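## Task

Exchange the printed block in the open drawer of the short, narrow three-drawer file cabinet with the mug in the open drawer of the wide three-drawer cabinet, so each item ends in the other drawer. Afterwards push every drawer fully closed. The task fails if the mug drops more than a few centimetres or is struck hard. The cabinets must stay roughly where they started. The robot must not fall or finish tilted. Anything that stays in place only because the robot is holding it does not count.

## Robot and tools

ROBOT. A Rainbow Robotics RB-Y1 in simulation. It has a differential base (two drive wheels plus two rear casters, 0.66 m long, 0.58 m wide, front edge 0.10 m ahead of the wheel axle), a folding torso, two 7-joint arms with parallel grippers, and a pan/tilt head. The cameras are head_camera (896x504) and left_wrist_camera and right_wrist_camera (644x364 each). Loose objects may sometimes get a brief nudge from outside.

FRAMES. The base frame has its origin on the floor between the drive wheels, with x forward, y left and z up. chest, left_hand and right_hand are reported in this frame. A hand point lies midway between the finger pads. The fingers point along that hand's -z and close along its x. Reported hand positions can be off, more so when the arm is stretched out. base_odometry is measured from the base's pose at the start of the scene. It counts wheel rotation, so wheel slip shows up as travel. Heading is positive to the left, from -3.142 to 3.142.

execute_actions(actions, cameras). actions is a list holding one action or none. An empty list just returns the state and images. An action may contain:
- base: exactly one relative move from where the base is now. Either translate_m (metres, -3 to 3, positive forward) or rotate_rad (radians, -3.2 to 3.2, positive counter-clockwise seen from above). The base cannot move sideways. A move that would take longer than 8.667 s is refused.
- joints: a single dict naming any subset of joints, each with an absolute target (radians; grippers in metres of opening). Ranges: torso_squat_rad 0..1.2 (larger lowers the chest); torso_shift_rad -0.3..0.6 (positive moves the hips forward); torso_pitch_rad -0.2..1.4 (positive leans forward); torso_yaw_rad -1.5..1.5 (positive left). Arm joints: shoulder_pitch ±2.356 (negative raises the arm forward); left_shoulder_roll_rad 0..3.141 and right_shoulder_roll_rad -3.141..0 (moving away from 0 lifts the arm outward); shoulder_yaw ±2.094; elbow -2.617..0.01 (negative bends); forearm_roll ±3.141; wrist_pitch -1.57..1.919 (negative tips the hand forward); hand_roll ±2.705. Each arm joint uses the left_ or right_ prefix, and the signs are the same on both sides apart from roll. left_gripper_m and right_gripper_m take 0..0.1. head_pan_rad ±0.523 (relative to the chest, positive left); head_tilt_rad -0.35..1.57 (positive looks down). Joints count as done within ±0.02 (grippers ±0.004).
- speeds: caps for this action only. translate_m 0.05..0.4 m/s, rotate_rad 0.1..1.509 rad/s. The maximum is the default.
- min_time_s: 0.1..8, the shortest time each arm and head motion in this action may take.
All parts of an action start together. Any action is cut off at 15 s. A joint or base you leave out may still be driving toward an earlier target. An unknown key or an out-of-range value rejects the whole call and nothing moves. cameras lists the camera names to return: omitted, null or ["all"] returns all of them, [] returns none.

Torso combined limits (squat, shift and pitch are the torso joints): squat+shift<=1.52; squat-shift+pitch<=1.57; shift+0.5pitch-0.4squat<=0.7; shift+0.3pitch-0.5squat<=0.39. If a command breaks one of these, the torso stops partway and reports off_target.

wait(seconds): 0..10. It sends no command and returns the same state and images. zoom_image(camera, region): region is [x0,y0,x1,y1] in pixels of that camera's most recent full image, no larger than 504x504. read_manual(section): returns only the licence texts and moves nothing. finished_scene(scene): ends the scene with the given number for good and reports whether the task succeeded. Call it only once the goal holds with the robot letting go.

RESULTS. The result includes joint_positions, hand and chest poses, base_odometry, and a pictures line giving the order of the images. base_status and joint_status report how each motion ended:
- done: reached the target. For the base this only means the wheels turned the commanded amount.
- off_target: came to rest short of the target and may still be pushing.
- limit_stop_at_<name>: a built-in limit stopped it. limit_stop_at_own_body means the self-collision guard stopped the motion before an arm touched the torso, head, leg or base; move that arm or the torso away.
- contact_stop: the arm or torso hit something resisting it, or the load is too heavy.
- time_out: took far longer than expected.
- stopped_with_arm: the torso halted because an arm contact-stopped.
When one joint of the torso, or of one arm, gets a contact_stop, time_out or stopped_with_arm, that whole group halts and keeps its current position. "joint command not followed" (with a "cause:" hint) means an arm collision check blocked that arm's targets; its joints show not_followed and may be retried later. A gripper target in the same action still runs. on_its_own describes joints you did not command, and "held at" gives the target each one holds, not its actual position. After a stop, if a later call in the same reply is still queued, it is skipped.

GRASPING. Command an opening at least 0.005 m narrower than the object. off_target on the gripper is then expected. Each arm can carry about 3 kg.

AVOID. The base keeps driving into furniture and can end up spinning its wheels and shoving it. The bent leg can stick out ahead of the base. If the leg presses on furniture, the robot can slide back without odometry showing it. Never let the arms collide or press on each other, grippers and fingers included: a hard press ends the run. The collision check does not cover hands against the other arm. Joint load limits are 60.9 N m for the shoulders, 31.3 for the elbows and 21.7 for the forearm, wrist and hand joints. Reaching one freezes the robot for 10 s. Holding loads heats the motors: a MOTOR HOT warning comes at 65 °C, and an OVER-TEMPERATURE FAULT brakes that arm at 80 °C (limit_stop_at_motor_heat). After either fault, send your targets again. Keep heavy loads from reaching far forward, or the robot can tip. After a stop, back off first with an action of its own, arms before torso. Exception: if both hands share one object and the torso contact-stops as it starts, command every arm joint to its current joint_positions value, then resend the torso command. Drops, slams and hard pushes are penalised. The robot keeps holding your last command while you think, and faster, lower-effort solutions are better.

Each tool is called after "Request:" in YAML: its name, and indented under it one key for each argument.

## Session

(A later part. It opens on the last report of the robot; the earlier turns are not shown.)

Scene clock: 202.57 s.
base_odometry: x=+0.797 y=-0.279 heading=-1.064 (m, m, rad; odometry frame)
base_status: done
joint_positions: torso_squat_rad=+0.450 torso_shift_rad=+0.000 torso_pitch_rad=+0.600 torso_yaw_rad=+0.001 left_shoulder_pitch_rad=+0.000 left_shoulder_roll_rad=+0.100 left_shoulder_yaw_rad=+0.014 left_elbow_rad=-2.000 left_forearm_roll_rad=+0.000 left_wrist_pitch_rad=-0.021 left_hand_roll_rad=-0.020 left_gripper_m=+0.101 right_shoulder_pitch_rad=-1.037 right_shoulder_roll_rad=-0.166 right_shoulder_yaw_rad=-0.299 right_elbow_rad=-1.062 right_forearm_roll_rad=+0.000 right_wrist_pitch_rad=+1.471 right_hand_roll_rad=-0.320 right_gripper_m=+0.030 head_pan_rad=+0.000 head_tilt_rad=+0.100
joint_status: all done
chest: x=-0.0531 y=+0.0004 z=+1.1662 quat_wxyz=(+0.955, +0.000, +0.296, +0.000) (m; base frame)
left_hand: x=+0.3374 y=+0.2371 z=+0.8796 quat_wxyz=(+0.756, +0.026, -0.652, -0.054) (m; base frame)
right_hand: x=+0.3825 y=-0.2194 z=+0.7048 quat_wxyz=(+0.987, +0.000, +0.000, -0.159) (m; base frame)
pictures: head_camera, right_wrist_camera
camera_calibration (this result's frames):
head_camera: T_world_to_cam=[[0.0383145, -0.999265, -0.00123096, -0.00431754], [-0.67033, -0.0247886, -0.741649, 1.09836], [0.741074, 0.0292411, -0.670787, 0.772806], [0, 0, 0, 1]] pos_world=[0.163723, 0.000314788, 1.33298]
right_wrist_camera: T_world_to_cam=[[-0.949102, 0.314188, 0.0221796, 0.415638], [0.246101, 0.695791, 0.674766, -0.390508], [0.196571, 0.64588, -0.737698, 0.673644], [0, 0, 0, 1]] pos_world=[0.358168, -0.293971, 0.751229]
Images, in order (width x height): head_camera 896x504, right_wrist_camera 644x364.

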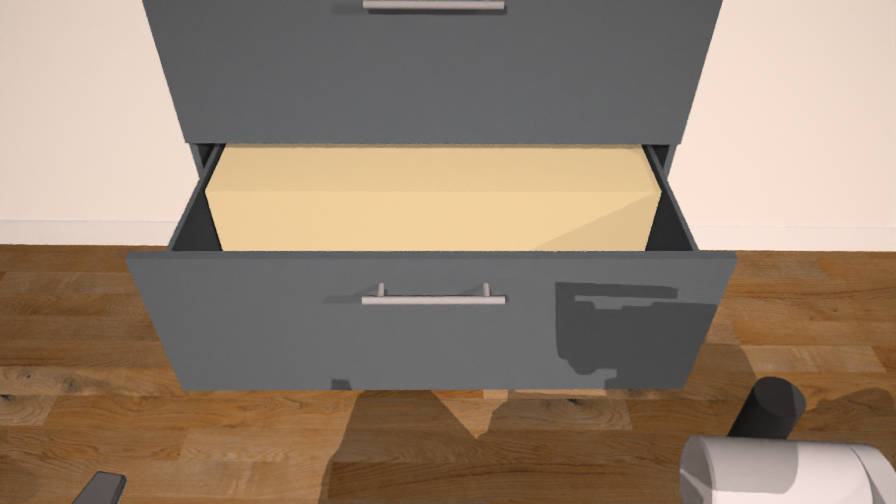

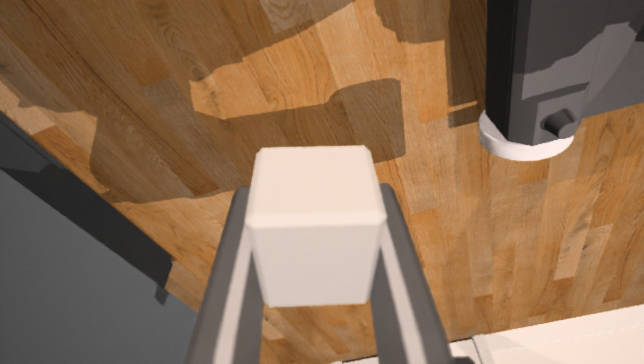

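Request:
execute_actions:
  actions:
    - {"joints":{"torso_squat_rad":0.05,"head_tilt_rad":0.5,"right_hand_roll_rad":0}}
  cameras: []

Request:
execute_actions:
  actions:
    - {"base":{"translate_m":0.45}}

Scene clock: 216.87 s.
base_odometry: x=+0.797 y=-0.279 heading=-1.064 (m, m, rad; odometry frame)
base_status: not commanded
joint_positions: torso_squat_rad=+0.050 torso_shift_rad=+0.000 torso_pitch_rad=+0.600 torso_yaw_rad=+0.001 left_shoulder_pitch_rad=+0.000 left_shoulder_roll_rad=+0.100 left_shoulder_yaw_rad=+0.014 left_elbow_rad=-2.000 left_forearm_roll_rad=+0.000 left_wrist_pitch_rad=-0.021 left_hand_roll_rad=-0.020 left_gripper_m=+0.101 right_shoulder_pitch_rad=-1.037 right_shoulder_roll_rad=-0.166 right_shoulder_yaw_rad=-0.299 right_elbow_rad=-1.062 right_forearm_roll_rad=+0.000 right_wrist_pitch_rad=+1.471 right_hand_roll_rad=+0.000 right_gripper_m=+0.030 head_pan_rad=+0.000 head_tilt_rad=+0.500
joint_status: all done
chest: x=-0.0530 y=+0.0004 z=+1.2350 quat_wxyz=(+0.955, +0.000, +0.296, +0.000) (m; base frame)
left_hand: x=+0.3374 y=+0.2371 z=+0.9484 quat_wxyz=(+0.756, +0.026, -0.652, -0.054) (m; base frame)
right_hand: x=+0.3825 y=-0.2194 z=+0.7736 quat_wxyz=(+1.000, +0.000, +0.000, +0.000) (m; base frame)
pictures: none
No camera images: the call's "cameras" was empty. Leave "cameras" out to get every camera's image.

Scene clock: 219.33 s.
base_odometry: x=+1.016 y=-0.673 heading=-1.065 (m, m, rad; odometry frame)
base_status: done
joint_positions: torso_squat_rad=+0.050 torso_shift_rad=+0.000 torso_pitch_rad=+0.600 torso_yaw_rad=+0.001 left_shoulder_pitch_rad=+0.000 left_shoulder_roll_rad=+0.100 left_shoulder_yaw_rad=+0.014 left_elbow_rad=-2.000 left_forearm_roll_rad=+0.000 left_wrist_pitch_rad=-0.021 left_hand_roll_rad=-0.020 left_gripper_m=+0.101 right_shoulder_pitch_rad=-1.037 right_shoulder_roll_rad=-0.166 right_shoulder_yaw_rad=-0.299 right_elbow_rad=-1.062 right_forearm_roll_rad=+0.000 right_wrist_pitch_rad=+1.471 right_hand_roll_rad=+0.000 right_gripper_m=+0.030 head_pan_rad=+0.000 head_tilt_rad=+0.500
joint_status: not commanded
chest: x=-0.0531 y=+0.0004 z=+1.2350 quat_wxyz=(+0.955, +0.000, +0.295, +0.000) (m; base frame)
left_hand: x=+0.3375 y=+0.2371 z=+0.9484 quat_wxyz=(+0.756, +0.026, -0.652, -0.054) (m; base frame)
right_hand: x=+0.3826 y=-0.2194 z=+0.7736 quat_wxyz=(+1.000, +0.000, +0.000, +0.000) (m; base frame)
pictures: head_camera, left_wrist_camera, right_wrist_camera
camera_calibration (this result's frames):
head_camera: T_world_to_cam=[[0.0347644, -0.999271, -0.0157802, 0.0162566], [-0.906202, -0.0248606, -0.422113, 0.724371], [0.421413, 0.0289746, -0.906406, 1.17091], [0, 0, 0, 1]] pos_world=[0.162425, 0.000326422, 1.36734]
left_wrist_camera: T_world_to_cam=[[0.131238, -0.189751, 0.973022, -0.917263], [-0.695248, -0.717289, -0.0461068, 0.474783], [0.706687, -0.670441, -0.22606, 0.225561], [0, 0, 0, 1]] pos_world=[0.291071, 0.317731, 0.965398]
right_wrist_camera: T_world_to_cam=[[-0.999754, -0.000154832, 0.0221758, 0.364538], [0.0148485, 0.738061, 0.67457, -0.3391], [-0.0164715, 0.674734, -0.737877, 0.812384], [0, 0, 0, 1]] pos_world=[0.382865, -0.297809, 0.820103]
Images, in order (width x height): head_camera 896x504, left_wrist_camera 644x364, right_wrist_camera 644x364.

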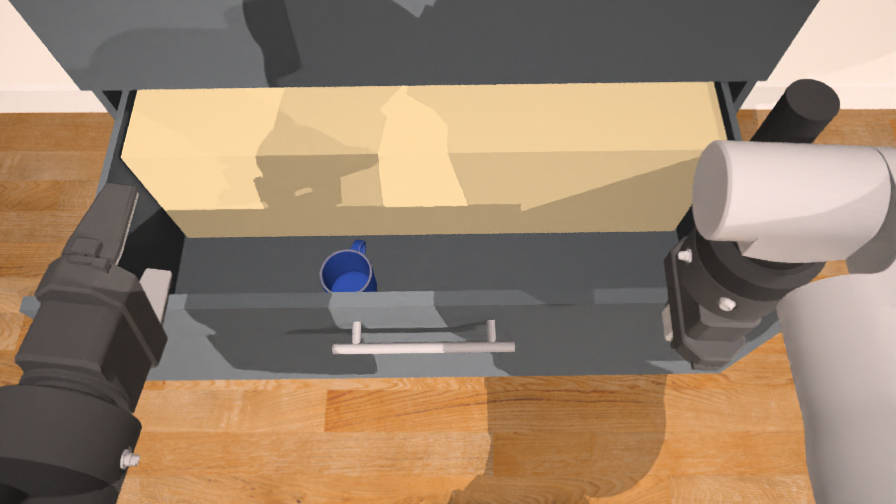

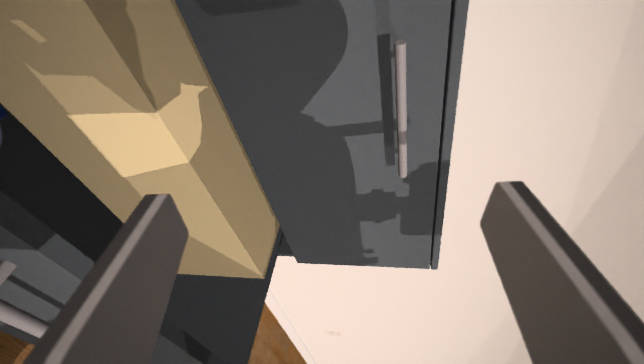

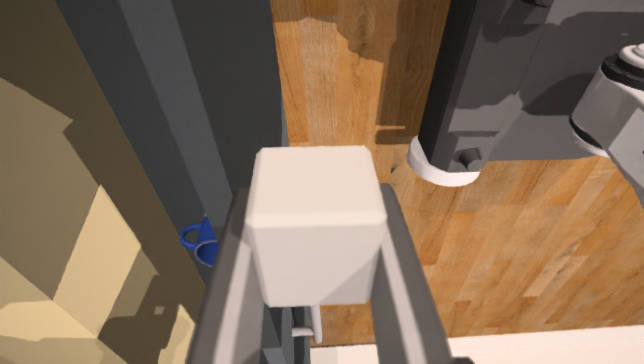

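Request:
execute_actions:
  actions:
    - {"joints":{"torso_squat_rad":0.1,"torso_shift_rad":0.2,"torso_pitch_rad":0.7,"right_shoulder_pitch_rad":-0.542,"right_shoulder_roll_rad":-0.047,"right_shoulder_yaw_rad":-0.177,"right_elbow_rad":-1.94,"right_wrist_pitch_rad":1.757,"left_shoulder_pitch_rad":0.2,"left_elbow_rad":-2.3,"head_tilt_rad":0.4},"min_time_s":1.5}
  cameras: ["head_camera"]

Scene clock: 288.80 s.
base_odometry: x=+1.016 y=-0.673 heading=-1.065 (m, m, rad; odometry frame)
base_status: not commanded
joint_positions: torso_squat_rad=+0.100 torso_shift_rad=+0.200 torso_pitch_rad=+0.700 torso_yaw_rad=+0.001 left_shoulder_pitch_rad=+0.200 left_shoulder_roll_rad=+0.100 left_shoulder_yaw_rad=+0.014 left_elbow_rad=-2.300 left_forearm_roll_rad=+0.000 left_wrist_pitch_rad=-0.021 left_hand_roll_rad=-0.020 left_gripper_m=+0.101 right_shoulder_pitch_rad=-0.542 right_shoulder_roll_rad=-0.047 right_shoulder_yaw_rad=-0.177 right_elbow_rad=-1.940 right_forearm_roll_rad=+0.000 right_wrist_pitch_rad=+1.757 right_hand_roll_rad=+0.000 right_gripper_m=+0.030 head_pan_rad=+0.000 head_tilt_rad=+0.400
joint_status: all done
chest: x=+0.1097 y=+0.0004 z=+1.1998 quat_wxyz=(+0.939, +0.000, +0.343, +0.000) (m; base frame)
left_hand: x=+0.4424 y=+0.2516 z=+0.9612 quat_wxyz=(+0.753, +0.046, -0.654, -0.055) (m; base frame)
right_hand: x=+0.3982 y=-0.2197 z=+0.7699 quat_wxyz=(+1.000, +0.000, +0.001, +0.000) (m; base frame)
pictures: head_camera
camera_calibration (this result's frames):
head_camera: T_world_to_cam=[[0.0347494, -0.999271, -0.0158308, 0.0093847], [-0.906276, -0.0248308, -0.421957, 0.864214], [0.421257, 0.0290098, -0.906477, 1.05176], [0, 0, 0, 1]] pos_world=[0.339829, 0.000325594, 1.31821]
Images, in order (width x height): head_camera 896x504.

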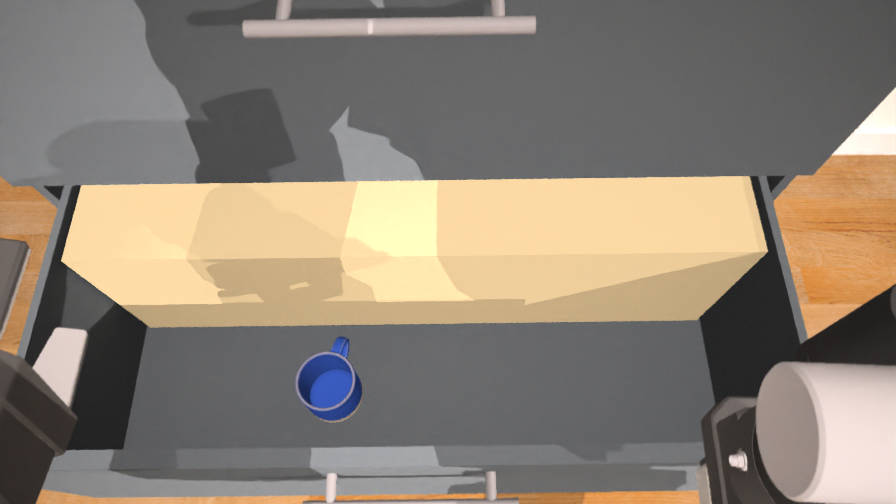

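Request:
execute_actions:
  actions:
    - {"base":{"translate_m":0.155}}
  cameras: []

Request:
execute_actions:
  actions:
    - {"joints":{"torso_squat_rad":0.6,"right_shoulder_pitch_rad":-0.573,"right_shoulder_roll_rad":-0.052,"right_shoulder_yaw_rad":-0.187,"right_elbow_rad":-1.581,"right_wrist_pitch_rad":1.426},"min_time_s":1.7}

Scene clock: 303.20 s.
base_odometry: x=+1.091 y=-0.809 heading=-1.064 (m, m, rad; odometry frame)
base_status: done
joint_positions: torso_squat_rad=+0.100 torso_shift_rad=+0.200 torso_pitch_rad=+0.700 torso_yaw_rad=+0.001 left_shoulder_pitch_rad=+0.200 left_shoulder_roll_rad=+0.100 left_shoulder_yaw_rad=+0.014 left_elbow_rad=-2.300 left_forearm_roll_rad=+0.000 left_wrist_pitch_rad=-0.021 left_hand_roll_rad=-0.020 left_gripper_m=+0.101 right_shoulder_pitch_rad=-0.542 right_shoulder_roll_rad=-0.047 right_shoulder_yaw_rad=-0.177 right_elbow_rad=-1.940 right_forearm_roll_rad=+0.000 right_wrist_pitch_rad=+1.757 right_hand_roll_rad=+0.000 right_gripper_m=+0.030 head_pan_rad=+0.000 head_tilt_rad=+0.400
joint_status: not commanded
chest: x=+0.1097 y=+0.0004 z=+1.1998 quat_wxyz=(+0.939, +0.000, +0.343, +0.000) (m; base frame)
left_hand: x=+0.4424 y=+0.2516 z=+0.9612 quat_wxyz=(+0.753, +0.046, -0.654, -0.055) (m; base frame)
right_hand: x=+0.3981 y=-0.2197 z=+0.7699 quat_wxyz=(+1.000, +0.000, +0.001, +0.000) (m; base frame)
pictures: none
No camera images: the call's "cameras" was empty. Leave "cameras" out to get every camera's image.

Scene clock: 305.67 s.
base_odometry: x=+1.091 y=-0.809 heading=-1.064 (m, m, rad; odometry frame)
base_status: not commanded
joint_positions: torso_squat_rad=+0.600 torso_shift_rad=+0.200 torso_pitch_rad=+0.700 torso_yaw_rad=+0.001 left_shoulder_pitch_rad=+0.200 left_shoulder_roll_rad=+0.100 left_shoulder_yaw_rad=+0.014 left_elbow_rad=-2.300 left_forearm_roll_rad=+0.000 left_wrist_pitch_rad=-0.021 left_hand_roll_rad=-0.020 left_gripper_m=+0.101 right_shoulder_pitch_rad=-0.573 right_shoulder_roll_rad=-0.052 right_shoulder_yaw_rad=-0.187 right_elbow_rad=-1.581 right_forearm_roll_rad=+0.000 right_wrist_pitch_rad=+1.426 right_hand_roll_rad=+0.000 right_gripper_m=+0.030 head_pan_rad=+0.000 head_tilt_rad=+0.400
joint_status: all done
chest: x=+0.0861 y=+0.0004 z=+1.0834 quat_wxyz=(+0.939, +0.000, +0.343, +0.000) (m; base frame)
left_hand: x=+0.4188 y=+0.2516 z=+0.8449 quat_wxyz=(+0.753, +0.046, -0.654, -0.055) (m; base frame)
right_hand: x=+0.3746 y=-0.2193 z=+0.5691 quat_wxyz=(+1.000, +0.000, +0.000, +0.000) (m; base frame)
pictures: head_camera, left_wrist_camera, right_wrist_camera
camera_calibration (this result's frames):
head_camera: T_world_to_cam=[[0.0347532, -0.999271, -0.0158232, 0.0083198], [-0.906183, -0.024831, -0.422155, 0.793873], [0.421455, 0.02901, -0.906385, 0.956142], [0, 0, 0, 1]] pos_world=[0.316135, 0.000288782, 1.2019]
left_wrist_camera: T_world_to_cam=[[0.125876, -0.217849, 0.967831, -0.810802], [-0.678067, -0.731023, -0.0763564, 0.558768], [0.724141, -0.646643, -0.239735, 0.152666], [0, 0, 0, 1]] pos_world=[0.370392, 0.33056, 0.863984]
right_wrist_camera: T_world_to_cam=[[-0.999735, 0.000304404, 0.0229996, 0.36079], [0.0157545, 0.737607, 0.675047, -0.20176], [-0.0167592, 0.675231, -0.737416, 0.661203], [0, 0, 0, 1]] pos_world=[0.374954, -0.297755, 0.615482]
Images, in order (width x height): head_camera 896x504, left_wrist_camera 644x364, right_wrist_camera 644x364.

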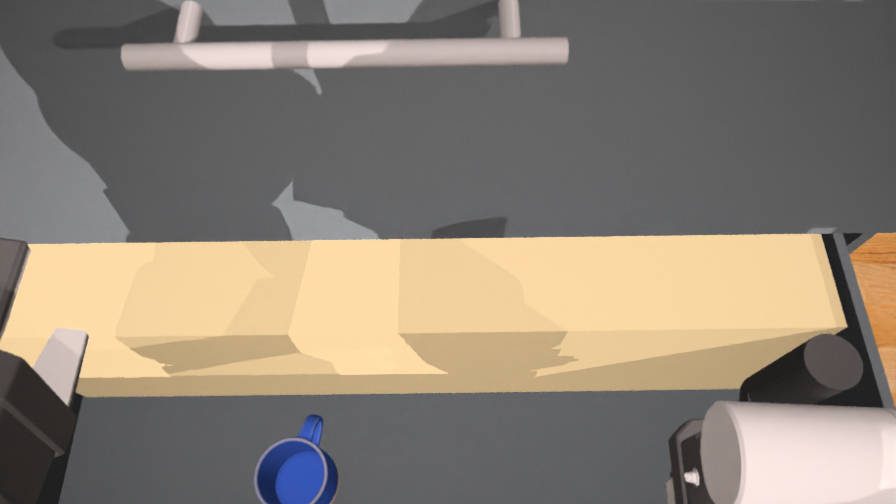

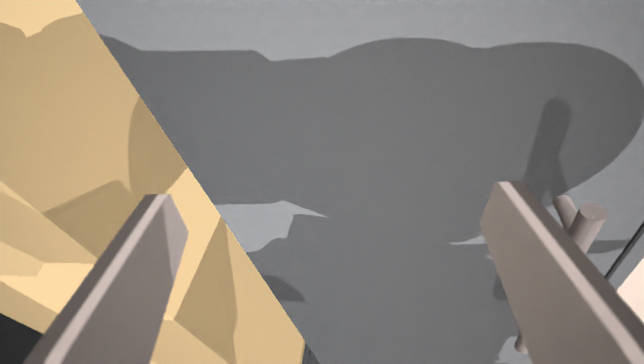

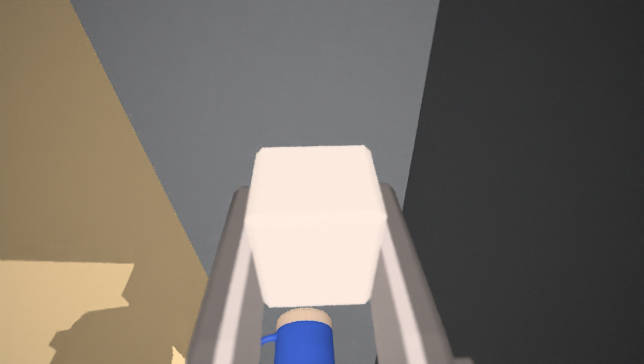

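Request:
execute_actions:
  actions:
    - {"joints":{"right_shoulder_pitch_rad":-0.819,"right_shoulder_roll_rad":-0.105,"right_shoulder_yaw_rad":-0.253,"right_elbow_rad":-0.815,"right_wrist_pitch_rad":0.903},"min_time_s":1.5}

Scene clock: 312.27 s.
base_odometry: x=+1.091 y=-0.809 heading=-1.064 (m, m, rad; odometry frame)
base_status: not commanded
joint_positions: torso_squat_rad=+0.600 torso_shift_rad=+0.200 torso_pitch_rad=+0.700 torso_yaw_rad=+0.001 left_shoulder_pitch_rad=+0.200 left_shoulder_roll_rad=+0.100 left_shoulder_yaw_rad=+0.014 left_elbow_rad=-2.300 left_forearm_roll_rad=+0.000 left_wrist_pitch_rad=-0.021 left_hand_roll_rad=-0.020 left_gripper_m=+0.101 right_shoulder_pitch_rad=-0.819 right_shoulder_roll_rad=-0.105 right_shoulder_yaw_rad=-0.253 right_elbow_rad=-0.815 right_forearm_roll_rad=+0.000 right_wrist_pitch_rad=+0.903 right_hand_roll_rad=+0.000 right_gripper_m=+0.030 head_pan_rad=+0.000 head_tilt_rad=+0.400
joint_status: all done
chest: x=+0.0861 y=+0.0004 z=+1.0834 quat_wxyz=(+0.939, +0.000, +0.343, +0.000) (m; base frame)
left_hand: x=+0.4188 y=+0.2516 z=+0.8449 quat_wxyz=(+0.753, +0.046, -0.654, -0.055) (m; base frame)
right_hand: x=+0.3747 y=-0.2192 z=+0.4590 quat_wxyz=(+1.000, +0.000, +0.000, +0.000) (m; base frame)
pictures: head_camera, left_wrist_camera, right_wrist_camera
camera_calibration (this result's frames):
head_camera: T_world_to_cam=[[0.0347444, -0.999271, -0.0158146, 0.00831149], [-0.906185, -0.0248268, -0.422153, 0.793871], [0.421452, 0.0289984, -0.906387, 0.956143], [0, 0, 0, 1]] pos_world=[0.316136, 0.000288035, 1.2019]
left_wrist_camera: T_world_to_cam=[[0.125896, -0.217845, 0.967829, -0.810801], [-0.678071, -0.731021, -0.0763392, 0.558751], [0.724134, -0.646647, -0.239747, 0.152679], [0, 0, 0, 1]] pos_world=[0.370389, 0.330559, 0.863976]
right_wrist_camera: T_world_to_cam=[[-0.999734, 0.000128451, 0.0230433, 0.363326], [0.015656, 0.737538, 0.675124, -0.127621], [-0.0169086, 0.675305, -0.737344, 0.580023], [0, 0, 0, 1]] pos_world=[0.375035, -0.297614, 0.505465]
Images, in order (width x height): head_camera 896x504, left_wrist_camera 644x364, right_wrist_camera 644x364.

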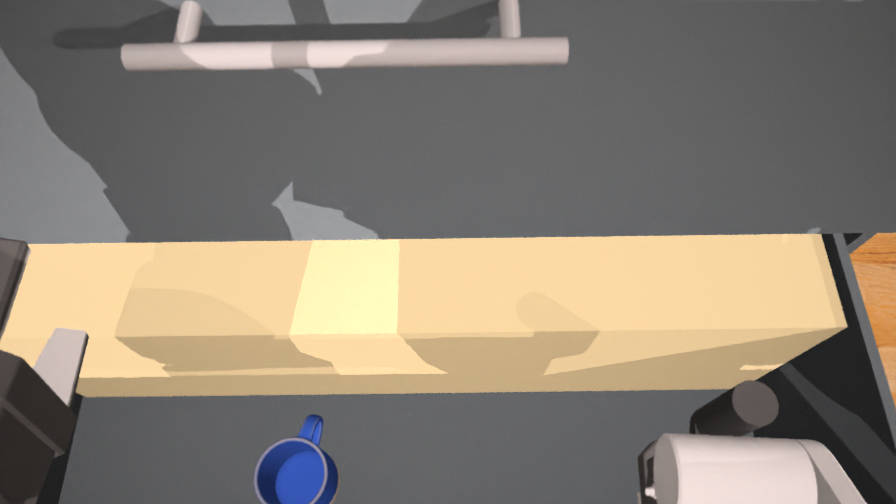

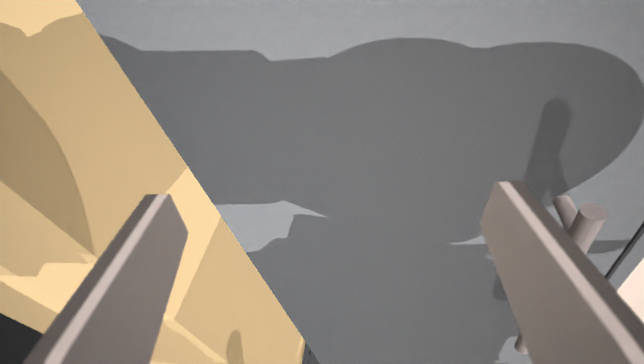

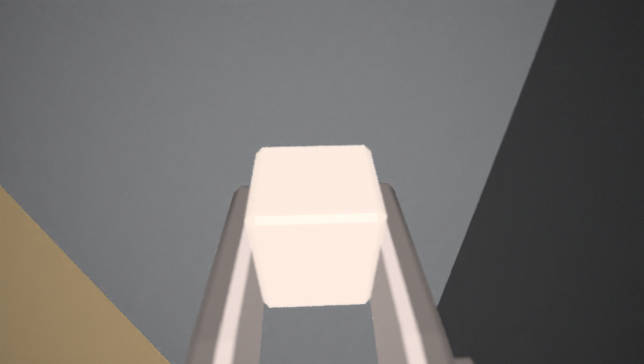

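Request:
execute_actions:
  actions:
    - {"joints":{"torso_squat_rad":0.65}}
  cameras: ["right_wrist_camera"]

Scene clock: 318.17 s.
base_odometry: x=+1.091 y=-0.809 heading=-1.064 (m, m, rad; odometry frame)
base_status: not commanded
joint_positions: torso_squat_rad=+0.650 torso_shift_rad=+0.200 torso_pitch_rad=+0.700 torso_yaw_rad=+0.001 left_shoulder_pitch_rad=+0.200 left_shoulder_roll_rad=+0.100 left_shoulder_yaw_rad=+0.014 left_elbow_rad=-2.300 left_forearm_roll_rad=+0.000 left_wrist_pitch_rad=-0.021 left_hand_roll_rad=-0.020 left_gripper_m=+0.101 right_shoulder_pitch_rad=-0.819 right_shoulder_roll_rad=-0.105 right_shoulder_yaw_rad=-0.253 right_elbow_rad=-0.815 right_forearm_roll_rad=+0.000 right_wrist_pitch_rad=+0.903 right_hand_roll_rad=+0.000 right_gripper_m=+0.030 head_pan_rad=+0.000 head_tilt_rad=+0.400
joint_status: all done
chest: x=+0.0820 y=+0.0003 z=+1.0634 quat_wxyz=(+0.939, +0.000, +0.343, +0.000) (m; base frame)
left_hand: x=+0.4147 y=+0.2516 z=+0.8249 quat_wxyz=(+0.753, +0.046, -0.654, -0.055) (m; base frame)
right_hand: x=+0.3706 y=-0.2192 z=+0.4390 quat_wxyz=(+1.000, +0.000, +0.000, +0.000) (m; base frame)
pictures: right_wrist_camera
camera_calibration (this result's frames):
right_wrist_camera: T_world_to_cam=[[-0.999734, 0.000125392, 0.0230511, 0.359716], [0.015659, 0.737536, 0.675126, -0.114009], [-0.0169163, 0.675307, -0.737342, 0.565162], [0, 0, 0, 1]] pos_world=[0.370967, -0.297617, 0.485396]
Images, in order (width x height): right_wrist_camera 644x364.

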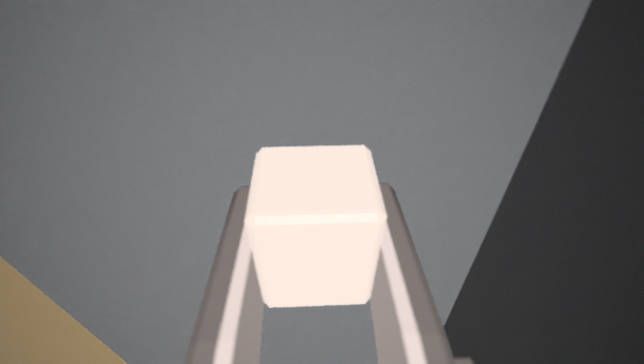

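Request:
execute_actions:
  actions:
    - {"joints":{"torso_squat_rad":0.662}}
  cameras: []

Request:
execute_actions:
  actions:
    - {"joints":{"right_gripper_m":0.05}}
  cameras: ["right_wrist_camera"]

Scene clock: 322.90 s.
base_odometry: x=+1.091 y=-0.809 heading=-1.064 (m, m, rad; odometry frame)
base_status: not commanded
joint_positions: torso_squat_rad=+0.662 torso_shift_rad=+0.200 torso_pitch_rad=+0.700 torso_yaw_rad=+0.001 left_shoulder_pitch_rad=+0.200 left_shoulder_roll_rad=+0.100 left_shoulder_yaw_rad=+0.014 left_elbow_rad=-2.300 left_forearm_roll_rad=+0.000 left_wrist_pitch_rad=-0.021 left_hand_roll_rad=-0.020 left_gripper_m=+0.101 right_shoulder_pitch_rad=-0.819 right_shoulder_roll_rad=-0.105 right_shoulder_yaw_rad=-0.253 right_elbow_rad=-0.815 right_forearm_roll_rad=+0.000 right_wrist_pitch_rad=+0.903 right_hand_roll_rad=+0.000 right_gripper_m=+0.030 head_pan_rad=+0.000 head_tilt_rad=+0.400
joint_status: all done
chest: x=+0.0809 y=+0.0004 z=+1.0583 quat_wxyz=(+0.939, +0.000, +0.343, +0.000) (m; base frame)
left_hand: x=+0.4137 y=+0.2516 z=+0.8199 quat_wxyz=(+0.753, +0.046, -0.654, -0.055) (m; base frame)
right_hand: x=+0.3700 y=-0.2194 z=+0.4341 quat_wxyz=(+1.000, +0.000, +0.000, +0.000) (m; base frame)
pictures: none
No camera images: the call's "cameras" was empty. Leave "cameras" out to get every camera's image.

Scene clock: 323.73 s.
base_odometry: x=+1.091 y=-0.809 heading=-1.064 (m, m, rad; odometry frame)
base_status: not commanded
joint_positions: torso_squat_rad=+0.662 torso_shift_rad=+0.200 torso_pitch_rad=+0.700 torso_yaw_rad=+0.001 left_shoulder_pitch_rad=+0.200 left_shoulder_roll_rad=+0.100 left_shoulder_yaw_rad=+0.014 left_elbow_rad=-2.300 left_forearm_roll_rad=+0.000 left_wrist_pitch_rad=-0.021 left_hand_roll_rad=-0.020 left_gripper_m=+0.101 right_shoulder_pitch_rad=-0.819 right_shoulder_roll_rad=-0.105 right_shoulder_yaw_rad=-0.253 right_elbow_rad=-0.815 right_forearm_roll_rad=+0.000 right_wrist_pitch_rad=+0.903 right_hand_roll_rad=+0.000 right_gripper_m=+0.050 head_pan_rad=+0.000 head_tilt_rad=+0.400
joint_status: all done
chest: x=+0.0809 y=+0.0004 z=+1.0583 quat_wxyz=(+0.939, +0.000, +0.343, +0.000) (m; base frame)
left_hand: x=+0.4137 y=+0.2516 z=+0.8199 quat_wxyz=(+0.753, +0.046, -0.654, -0.055) (m; base frame)
right_hand: x=+0.3700 y=-0.2194 z=+0.4341 quat_wxyz=(+1.000, +0.000, +0.000, +0.000) (m; base frame)
pictures: right_wrist_camera
camera_calibration (this result's frames):
right_wrist_camera: T_world_to_cam=[[-0.999748, 0.000009592, 0.0224274, 0.359424], [0.0151464, 0.737785, 0.674866, -0.110241], [-0.0165401, 0.675036, -0.737599, 0.561613], [0, 0, 0, 1]] pos_world=[0.370292, -0.297778, 0.480582]
Images, in order (width x height): right_wrist_camera 644x364.

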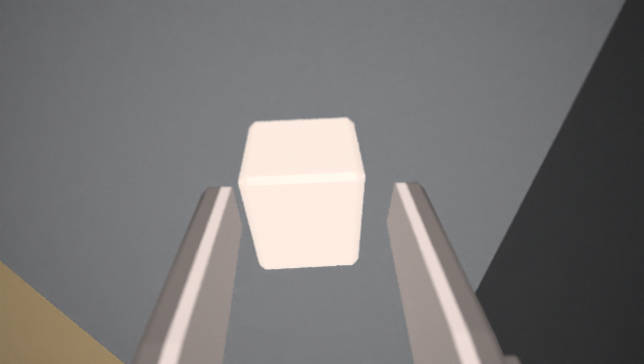

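Request:
execute_actions:
  actions:
    - {"joints":{"right_shoulder_pitch_rad":-0.573,"right_shoulder_roll_rad":-0.052,"right_shoulder_yaw_rad":-0.187,"right_elbow_rad":-1.581,"right_wrist_pitch_rad":1.426,"torso_squat_rad":0.2},"min_time_s":1.5}
  cameras: ["head_camera"]

Request:
execute_actions:
  actions:
    - {"joints":{"left_shoulder_pitch_rad":-0.481,"left_shoulder_roll_rad":0.077,"left_shoulder_yaw_rad":-0.003,"left_elbow_rad":-1.91,"left_wrist_pitch_rad":1.669,"left_hand_roll_rad":1.74,"left_forearm_roll_rad":0,"right_shoulder_pitch_rad":-0.542,"right_shoulder_roll_rad":-0.047,"right_shoulder_yaw_rad":-0.177,"right_elbow_rad":-1.94,"right_wrist_pitch_rad":1.757}}

Scene clock: 381.27 s.
base_odometry: x=+1.091 y=-0.809 heading=-1.064 (m, m, rad; odometry frame)
base_status: not commanded
joint_positions: torso_squat_rad=+0.200 torso_shift_rad=+0.200 torso_pitch_rad=+0.700 torso_yaw_rad=+0.001 left_shoulder_pitch_rad=+0.200 left_shoulder_roll_rad=+0.100 left_shoulder_yaw_rad=+0.014 left_elbow_rad=-2.300 left_forearm_roll_rad=+0.000 left_wrist_pitch_rad=-0.021 left_hand_roll_rad=-0.020 left_gripper_m=+0.101 right_shoulder_pitch_rad=-0.573 right_shoulder_roll_rad=-0.052 right_shoulder_yaw_rad=-0.187 right_elbow_rad=-1.581 right_forearm_roll_rad=+0.000 right_wrist_pitch_rad=+1.426 right_hand_roll_rad=+0.000 right_gripper_m=+0.050 head_pan_rad=+0.000 head_tilt_rad=+0.400
joint_status: all done
chest: x=+0.1076 y=+0.0004 z=+1.1895 quat_wxyz=(+0.939, +0.000, +0.343, +0.000) (m; base frame)
left_hand: x=+0.4403 y=+0.2516 z=+0.9510 quat_wxyz=(+0.753, +0.046, -0.654, -0.055) (m; base frame)
right_hand: x=+0.3964 y=-0.2198 z=+0.6752 quat_wxyz=(+1.000, +0.000, +0.000, +0.000) (m; base frame)
pictures: head_camera
camera_calibration (this result's frames):
head_camera: T_world_to_cam=[[0.034754, -0.999271, -0.0157928, 0.00926975], [-0.906236, -0.0248483, -0.422041, 0.858078], [0.421341, 0.0289796, -0.906439, 1.04332], [0, 0, 0, 1]] pos_world=[0.337708, 0.000349925, 1.30799]
Images, in order (width x height): head_camera 896x504.

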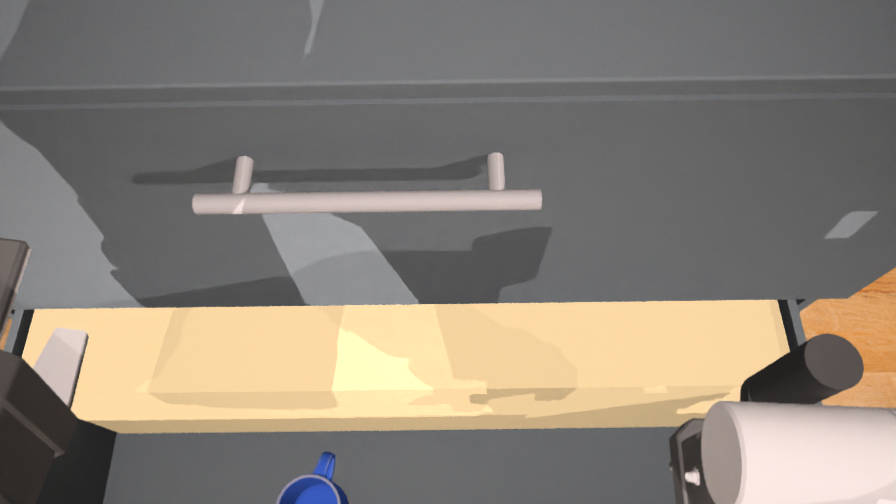

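Scene clock: 383.03 s.
base_odometry: x=+1.091 y=-0.809 heading=-1.064 (m, m, rad; odometry frame)
base_status: not commanded
joint_positions: torso_squat_rad=+0.200 torso_shift_rad=+0.200 torso_pitch_rad=+0.700 torso_yaw_rad=+0.001 left_shoulder_pitch_rad=-0.481 left_shoulder_roll_rad=+0.077 left_shoulder_yaw_rad=-0.003 left_elbow_rad=-1.910 left_forearm_roll_rad=+0.000 left_wrist_pitch_rad=+1.669 left_hand_roll_rad=+1.740 left_gripper_m=+0.101 right_shoulder_pitch_rad=-0.542 right_shoulder_roll_rad=-0.047 right_shoulder_yaw_rad=-0.177 right_elbow_rad=-1.940 right_forearm_roll_rad=+0.000 right_wrist_pitch_rad=+1.757 right_hand_roll_rad=+0.000 right_gripper_m=+0.050 head_pan_rad=+0.000 head_tilt_rad=+0.400
joint_status: all done
chest: x=+0.1076 y=+0.0004 z=+1.1895 quat_wxyz=(+0.939, +0.000, +0.343, +0.000) (m; base frame)
left_hand: x=+0.3781 y=+0.1838 z=+0.7390 quat_wxyz=(+0.706, +0.000, +0.000, +0.708) (m; base frame)
right_hand: x=+0.3960 y=-0.2196 z=+0.7597 quat_wxyz=(+1.000, +0.000, +0.001, +0.000) (m; base frame)
pictures: head_camera, left_wrist_camera, right_wrist_camera
camera_calibration (this result's frames):
head_camera: T_world_to_cam=[[0.034708, -0.999273, -0.015802, 0.00926855], [-0.906215, -0.0248011, -0.422088, 0.858115], [0.421389, 0.0289699, -0.906417, 1.04331], [0, 0, 0, 1]] pos_world=[0.337677, 0.000319559, 1.30802]
left_wrist_camera: T_world_to_cam=[[0.0723193, 0.997332, 0.00990577, -0.213096], [0.749745, -0.0609106, 0.658918, -0.732871], [0.657763, -0.0402256, -0.75215, 0.405217], [0, 0, 0, 1]] pos_world=[0.29834, 0.184188, 0.789797]
right_wrist_camera: T_world_to_cam=[[-0.999696, -0.000155011, 0.024669, 0.376421], [0.0165279, 0.738164, 0.674419, -0.330324], [-0.0183143, 0.674622, -0.737936, 0.803241], [0, 0, 0, 1]] pos_world=[0.396477, -0.297992, 0.806232]
Images, in order (width x height): head_camera 896x504, left_wrist_camera 644x364, right_wrist_camera 644x364.

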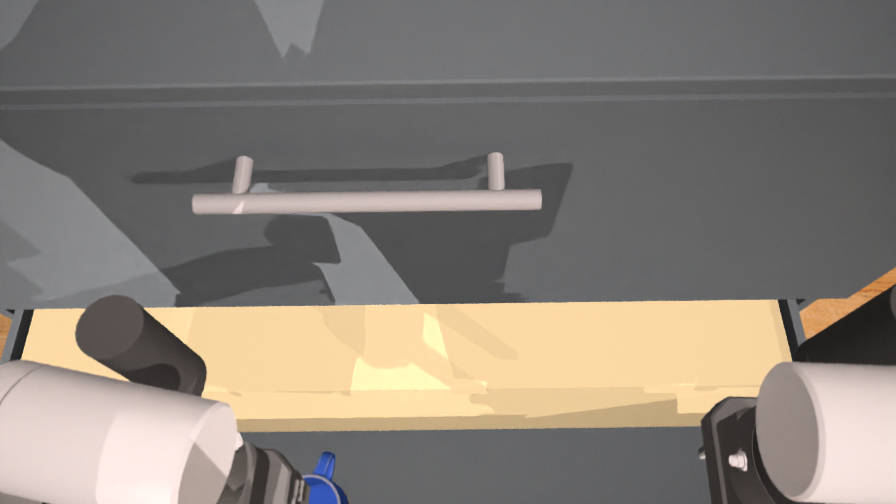

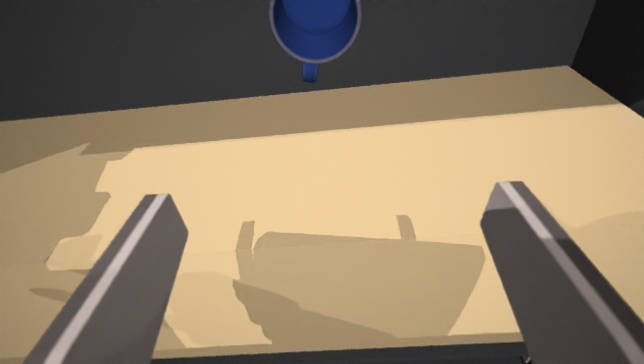

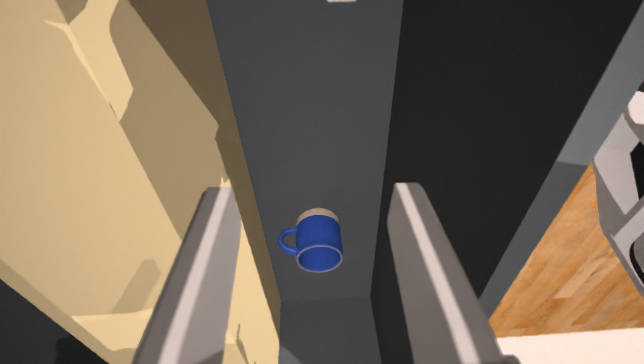

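Request:
execute_actions:
  actions:
    - {"joints":{"torso_squat_rad":0.6}}
  cameras: ["left_wrist_camera"]

Scene clock: 395.00 s.
base_odometry: x=+1.091 y=-0.809 heading=-1.064 (m, m, rad; odometry frame)
base_status: not commanded
joint_positions: torso_squat_rad=+0.600 torso_shift_rad=+0.200 torso_pitch_rad=+0.700 torso_yaw_rad=+0.001 left_shoulder_pitch_rad=-0.481 left_shoulder_roll_rad=+0.077 left_shoulder_yaw_rad=-0.003 left_elbow_rad=-1.910 left_forearm_roll_rad=+0.000 left_wrist_pitch_rad=+1.669 left_hand_roll_rad=+1.740 left_gripper_m=+0.101 right_shoulder_pitch_rad=-0.542 right_shoulder_roll_rad=-0.047 right_shoulder_yaw_rad=-0.177 right_elbow_rad=-1.940 right_forearm_roll_rad=+0.000 right_wrist_pitch_rad=+1.757 right_hand_roll_rad=+0.000 right_gripper_m=+0.050 head_pan_rad=+0.000 head_tilt_rad=+0.400
joint_status: all done
chest: x=+0.0861 y=+0.0004 z=+1.0834 quat_wxyz=(+0.939, +0.000, +0.343, +0.000) (m; base frame)
left_hand: x=+0.3566 y=+0.1838 z=+0.6329 quat_wxyz=(+0.706, +0.000, +0.000, +0.708) (m; base frame)
right_hand: x=+0.3745 y=-0.2196 z=+0.6536 quat_wxyz=(+1.000, +0.000, +0.001, +0.000) (m; base frame)
pictures: left_wrist_camera
camera_calibration (this result's frames):
left_wrist_camera: T_world_to_cam=[[0.072322, 0.997332, 0.00991688, -0.210463], [0.74975, -0.0609203, 0.658911, -0.646812], [0.657757, -0.0402186, -0.752155, 0.339543], [0, 0, 0, 1]] pos_world=[0.276831, 0.184154, 0.683668]
Images, in order (width x height): left_wrist_camera 644x364.

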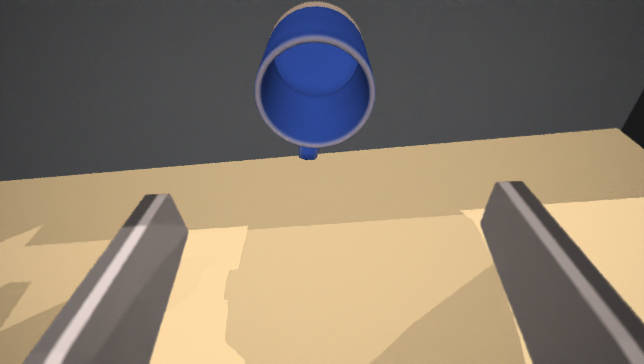

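Request:
execute_actions:
  actions:
    - {"joints":{"left_shoulder_pitch_rad":-0.648,"left_shoulder_roll_rad":0.082,"left_shoulder_yaw_rad":0.014,"left_elbow_rad":-1.383,"left_wrist_pitch_rad":1.303,"left_hand_roll_rad":1.765},"min_time_s":1.2}
  cameras: ["left_wrist_camera","head_camera"]

Scene clock: 405.90 s.
base_odometry: x=+1.091 y=-0.809 heading=-1.064 (m, m, rad; odometry frame)
base_status: not commanded
joint_positions: torso_squat_rad=+0.600 torso_shift_rad=+0.200 torso_pitch_rad=+0.700 torso_yaw_rad=+0.001 left_shoulder_pitch_rad=-0.648 left_shoulder_roll_rad=+0.082 left_shoulder_yaw_rad=+0.014 left_elbow_rad=-1.383 left_forearm_roll_rad=+0.000 left_wrist_pitch_rad=+1.303 left_hand_roll_rad=+1.765 left_gripper_m=+0.101 right_shoulder_pitch_rad=-0.542 right_shoulder_roll_rad=-0.047 right_shoulder_yaw_rad=-0.177 right_elbow_rad=-1.940 right_forearm_roll_rad=+0.000 right_wrist_pitch_rad=+1.757 right_hand_roll_rad=+0.000 right_gripper_m=+0.050 head_pan_rad=+0.000 head_tilt_rad=+0.400
joint_status: all done
chest: x=+0.0861 y=+0.0004 z=+1.0834 quat_wxyz=(+0.939, +0.000, +0.343, +0.000) (m; base frame)
left_hand: x=+0.3804 y=+0.1720 z=+0.5389 quat_wxyz=(+0.707, +0.000, +0.000, +0.707) (m; base frame)
right_hand: x=+0.3745 y=-0.2196 z=+0.6536 quat_wxyz=(+1.000, +0.000, +0.001, +0.000) (m; base frame)
pictures: head_camera, left_wrist_camera
camera_calibration (this result's frames):
head_camera: T_world_to_cam=[[0.034718, -0.999272, -0.0158069, 0.00830816], [-0.906186, -0.0248061, -0.422151, 0.793873], [0.421452, 0.0289802, -0.906388, 0.956139], [0, 0, 0, 1]] pos_world=[0.316142, 0.000285909, 1.2019]
left_wrist_camera: T_world_to_cam=[[0.0758259, 0.99708, 0.00899669, -0.200367], [0.749732, -0.0629593, 0.65874, -0.602918], [0.657383, -0.0432044, -0.752317, 0.253461], [0, 0, 0, 1]] pos_world=[0.300599, 0.172774, 0.589652]
Images, in order (width x height): head_camera 896x504, left_wrist_camera 644x364.

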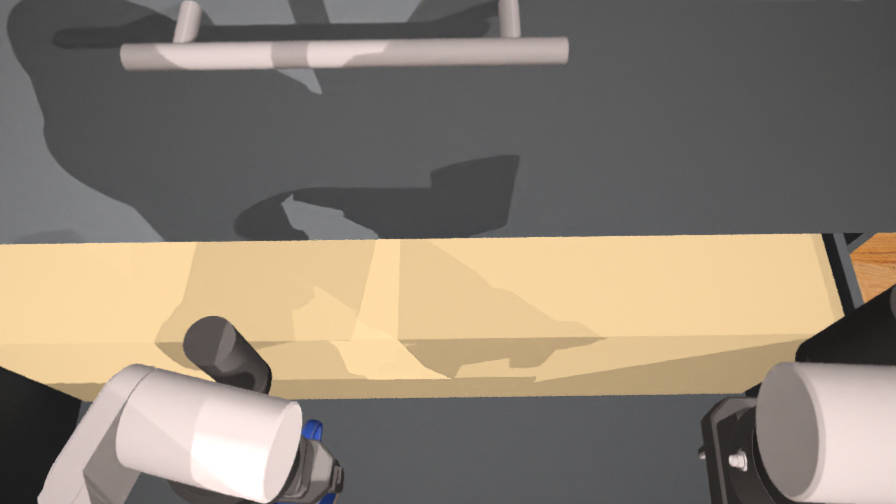

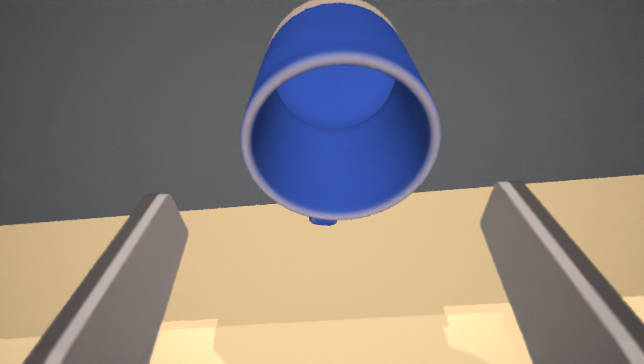

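Request:
execute_actions:
  actions:
    - {"joints":{"left_shoulder_pitch_rad":-0.918,"left_shoulder_roll_rad":0.095,"left_shoulder_yaw_rad":0.083,"left_elbow_rad":-0.645,"left_wrist_pitch_rad":0.826},"min_time_s":1.5}
  cameras: ["left_wrist_camera","head_camera"]

Scene clock: 411.80 s.
base_odometry: x=+1.091 y=-0.809 heading=-1.064 (m, m, rad; odometry frame)
base_status: not commanded
joint_positions: torso_squat_rad=+0.600 torso_shift_rad=+0.200 torso_pitch_rad=+0.700 torso_yaw_rad=+0.001 left_shoulder_pitch_rad=-0.918 left_shoulder_roll_rad=+0.095 left_shoulder_yaw_rad=+0.082 left_elbow_rad=-0.645 left_forearm_roll_rad=+0.000 left_wrist_pitch_rad=+0.826 left_hand_roll_rad=+1.765 left_gripper_m=+0.101 right_shoulder_pitch_rad=-0.542 right_shoulder_roll_rad=-0.047 right_shoulder_yaw_rad=-0.177 right_elbow_rad=-1.940 right_forearm_roll_rad=+0.000 right_wrist_pitch_rad=+1.757 right_hand_roll_rad=+0.000 right_gripper_m=+0.050 head_pan_rad=+0.000 head_tilt_rad=+0.400
joint_status: all done
chest: x=+0.0861 y=+0.0004 z=+1.0834 quat_wxyz=(+0.939, +0.000, +0.343, +0.000) (m; base frame)
left_hand: x=+0.3804 y=+0.1721 z=+0.4519 quat_wxyz=(+0.708, +0.000, +0.000, +0.707) (m; base frame)
right_hand: x=+0.3745 y=-0.2196 z=+0.6536 quat_wxyz=(+1.000, +0.000, +0.001, +0.000) (m; base frame)
pictures: head_camera, left_wrist_camera
camera_calibration (this result's frames):
head_camera: T_world_to_cam=[[0.0347196, -0.999272, -0.0158082, 0.0083095], [-0.906186, -0.024807, -0.422151, 0.793873], [0.421451, 0.0289821, -0.906388, 0.956139], [0, 0, 0, 1]] pos_world=[0.316142, 0.000286127, 1.2019]
left_wrist_camera: T_world_to_cam=[[0.0768303, 0.996999, 0.0094814, -0.20019], [0.749492, -0.0640233, 0.65891, -0.545443], [0.65754, -0.043518, -0.752162, 0.187953], [0, 0, 0, 1]] pos_world=[0.3006, 0.172847, 0.502667]
Images, in order (width x height): head_camera 896x504, left_wrist_camera 644x364.

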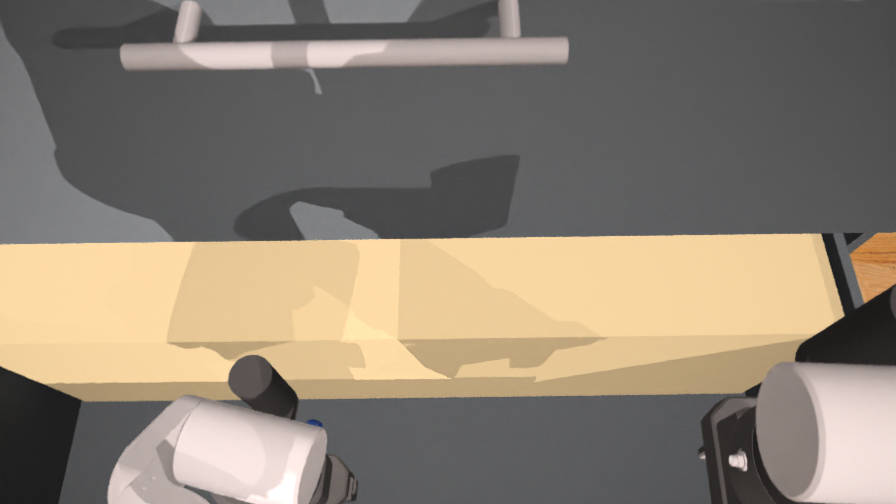

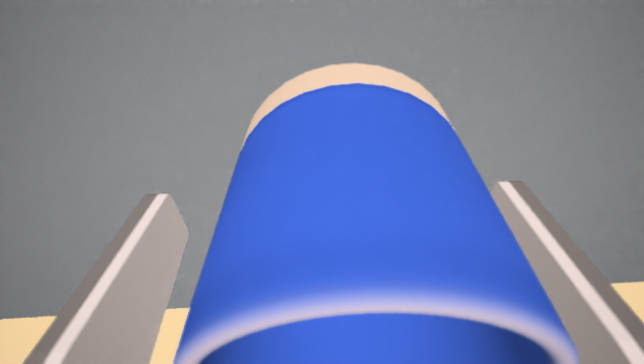

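Request:
execute_actions:
  actions:
    - {"joints":{"left_gripper_m":0.066}}
  cameras: ["left_wrist_camera"]

Scene clock: 414.57 s.
base_odometry: x=+1.091 y=-0.809 heading=-1.064 (m, m, rad; odometry frame)
base_status: not commanded
joint_positions: torso_squat_rad=+0.600 torso_shift_rad=+0.200 torso_pitch_rad=+0.700 torso_yaw_rad=+0.001 left_shoulder_pitch_rad=-0.918 left_shoulder_roll_rad=+0.095 left_shoulder_yaw_rad=+0.083 left_elbow_rad=-0.645 left_forearm_roll_rad=+0.000 left_wrist_pitch_rad=+0.826 left_hand_roll_rad=+1.765 left_gripper_m=+0.080 right_shoulder_pitch_rad=-0.542 right_shoulder_roll_rad=-0.047 right_shoulder_yaw_rad=-0.177 right_elbow_rad=-1.940 right_forearm_roll_rad=+0.000 right_wrist_pitch_rad=+1.757 right_hand_roll_rad=+0.000 right_gripper_m=+0.050 head_pan_rad=+0.000 head_tilt_rad=+0.400
joint_status: left_gripper_m off_target (ended at +0.080, target +0.066)
chest: x=+0.0861 y=+0.0004 z=+1.0834 quat_wxyz=(+0.939, +0.000, +0.343, +0.000) (m; base frame)
left_hand: x=+0.3804 y=+0.1721 z=+0.4519 quat_wxyz=(+0.708, +0.000, +0.000, +0.707) (m; base frame)
right_hand: x=+0.3745 y=-0.2196 z=+0.6536 quat_wxyz=(+1.000, +0.000, +0.001, +0.000) (m; base frame)
pictures: left_wrist_camera
camera_calibration (this result's frames):
left_wrist_camera: T_world_to_cam=[[0.0768026, 0.997001, 0.00951975, -0.20023], [0.749501, -0.0640282, 0.658899, -0.545436], [0.657533, -0.0434701, -0.752171, 0.187951], [0, 0, 0, 1]] pos_world=[0.3006, 0.172876, 0.502665]
Images, in order (width x height): left_wrist_camera 644x364.

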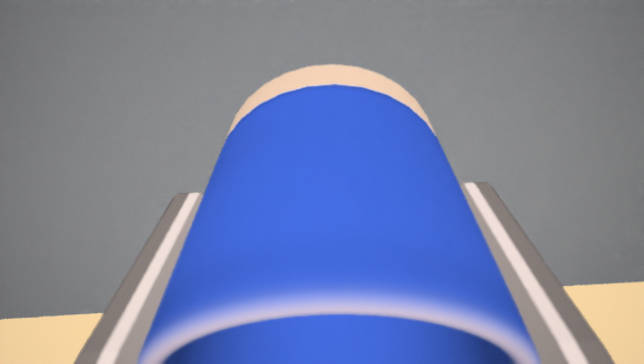

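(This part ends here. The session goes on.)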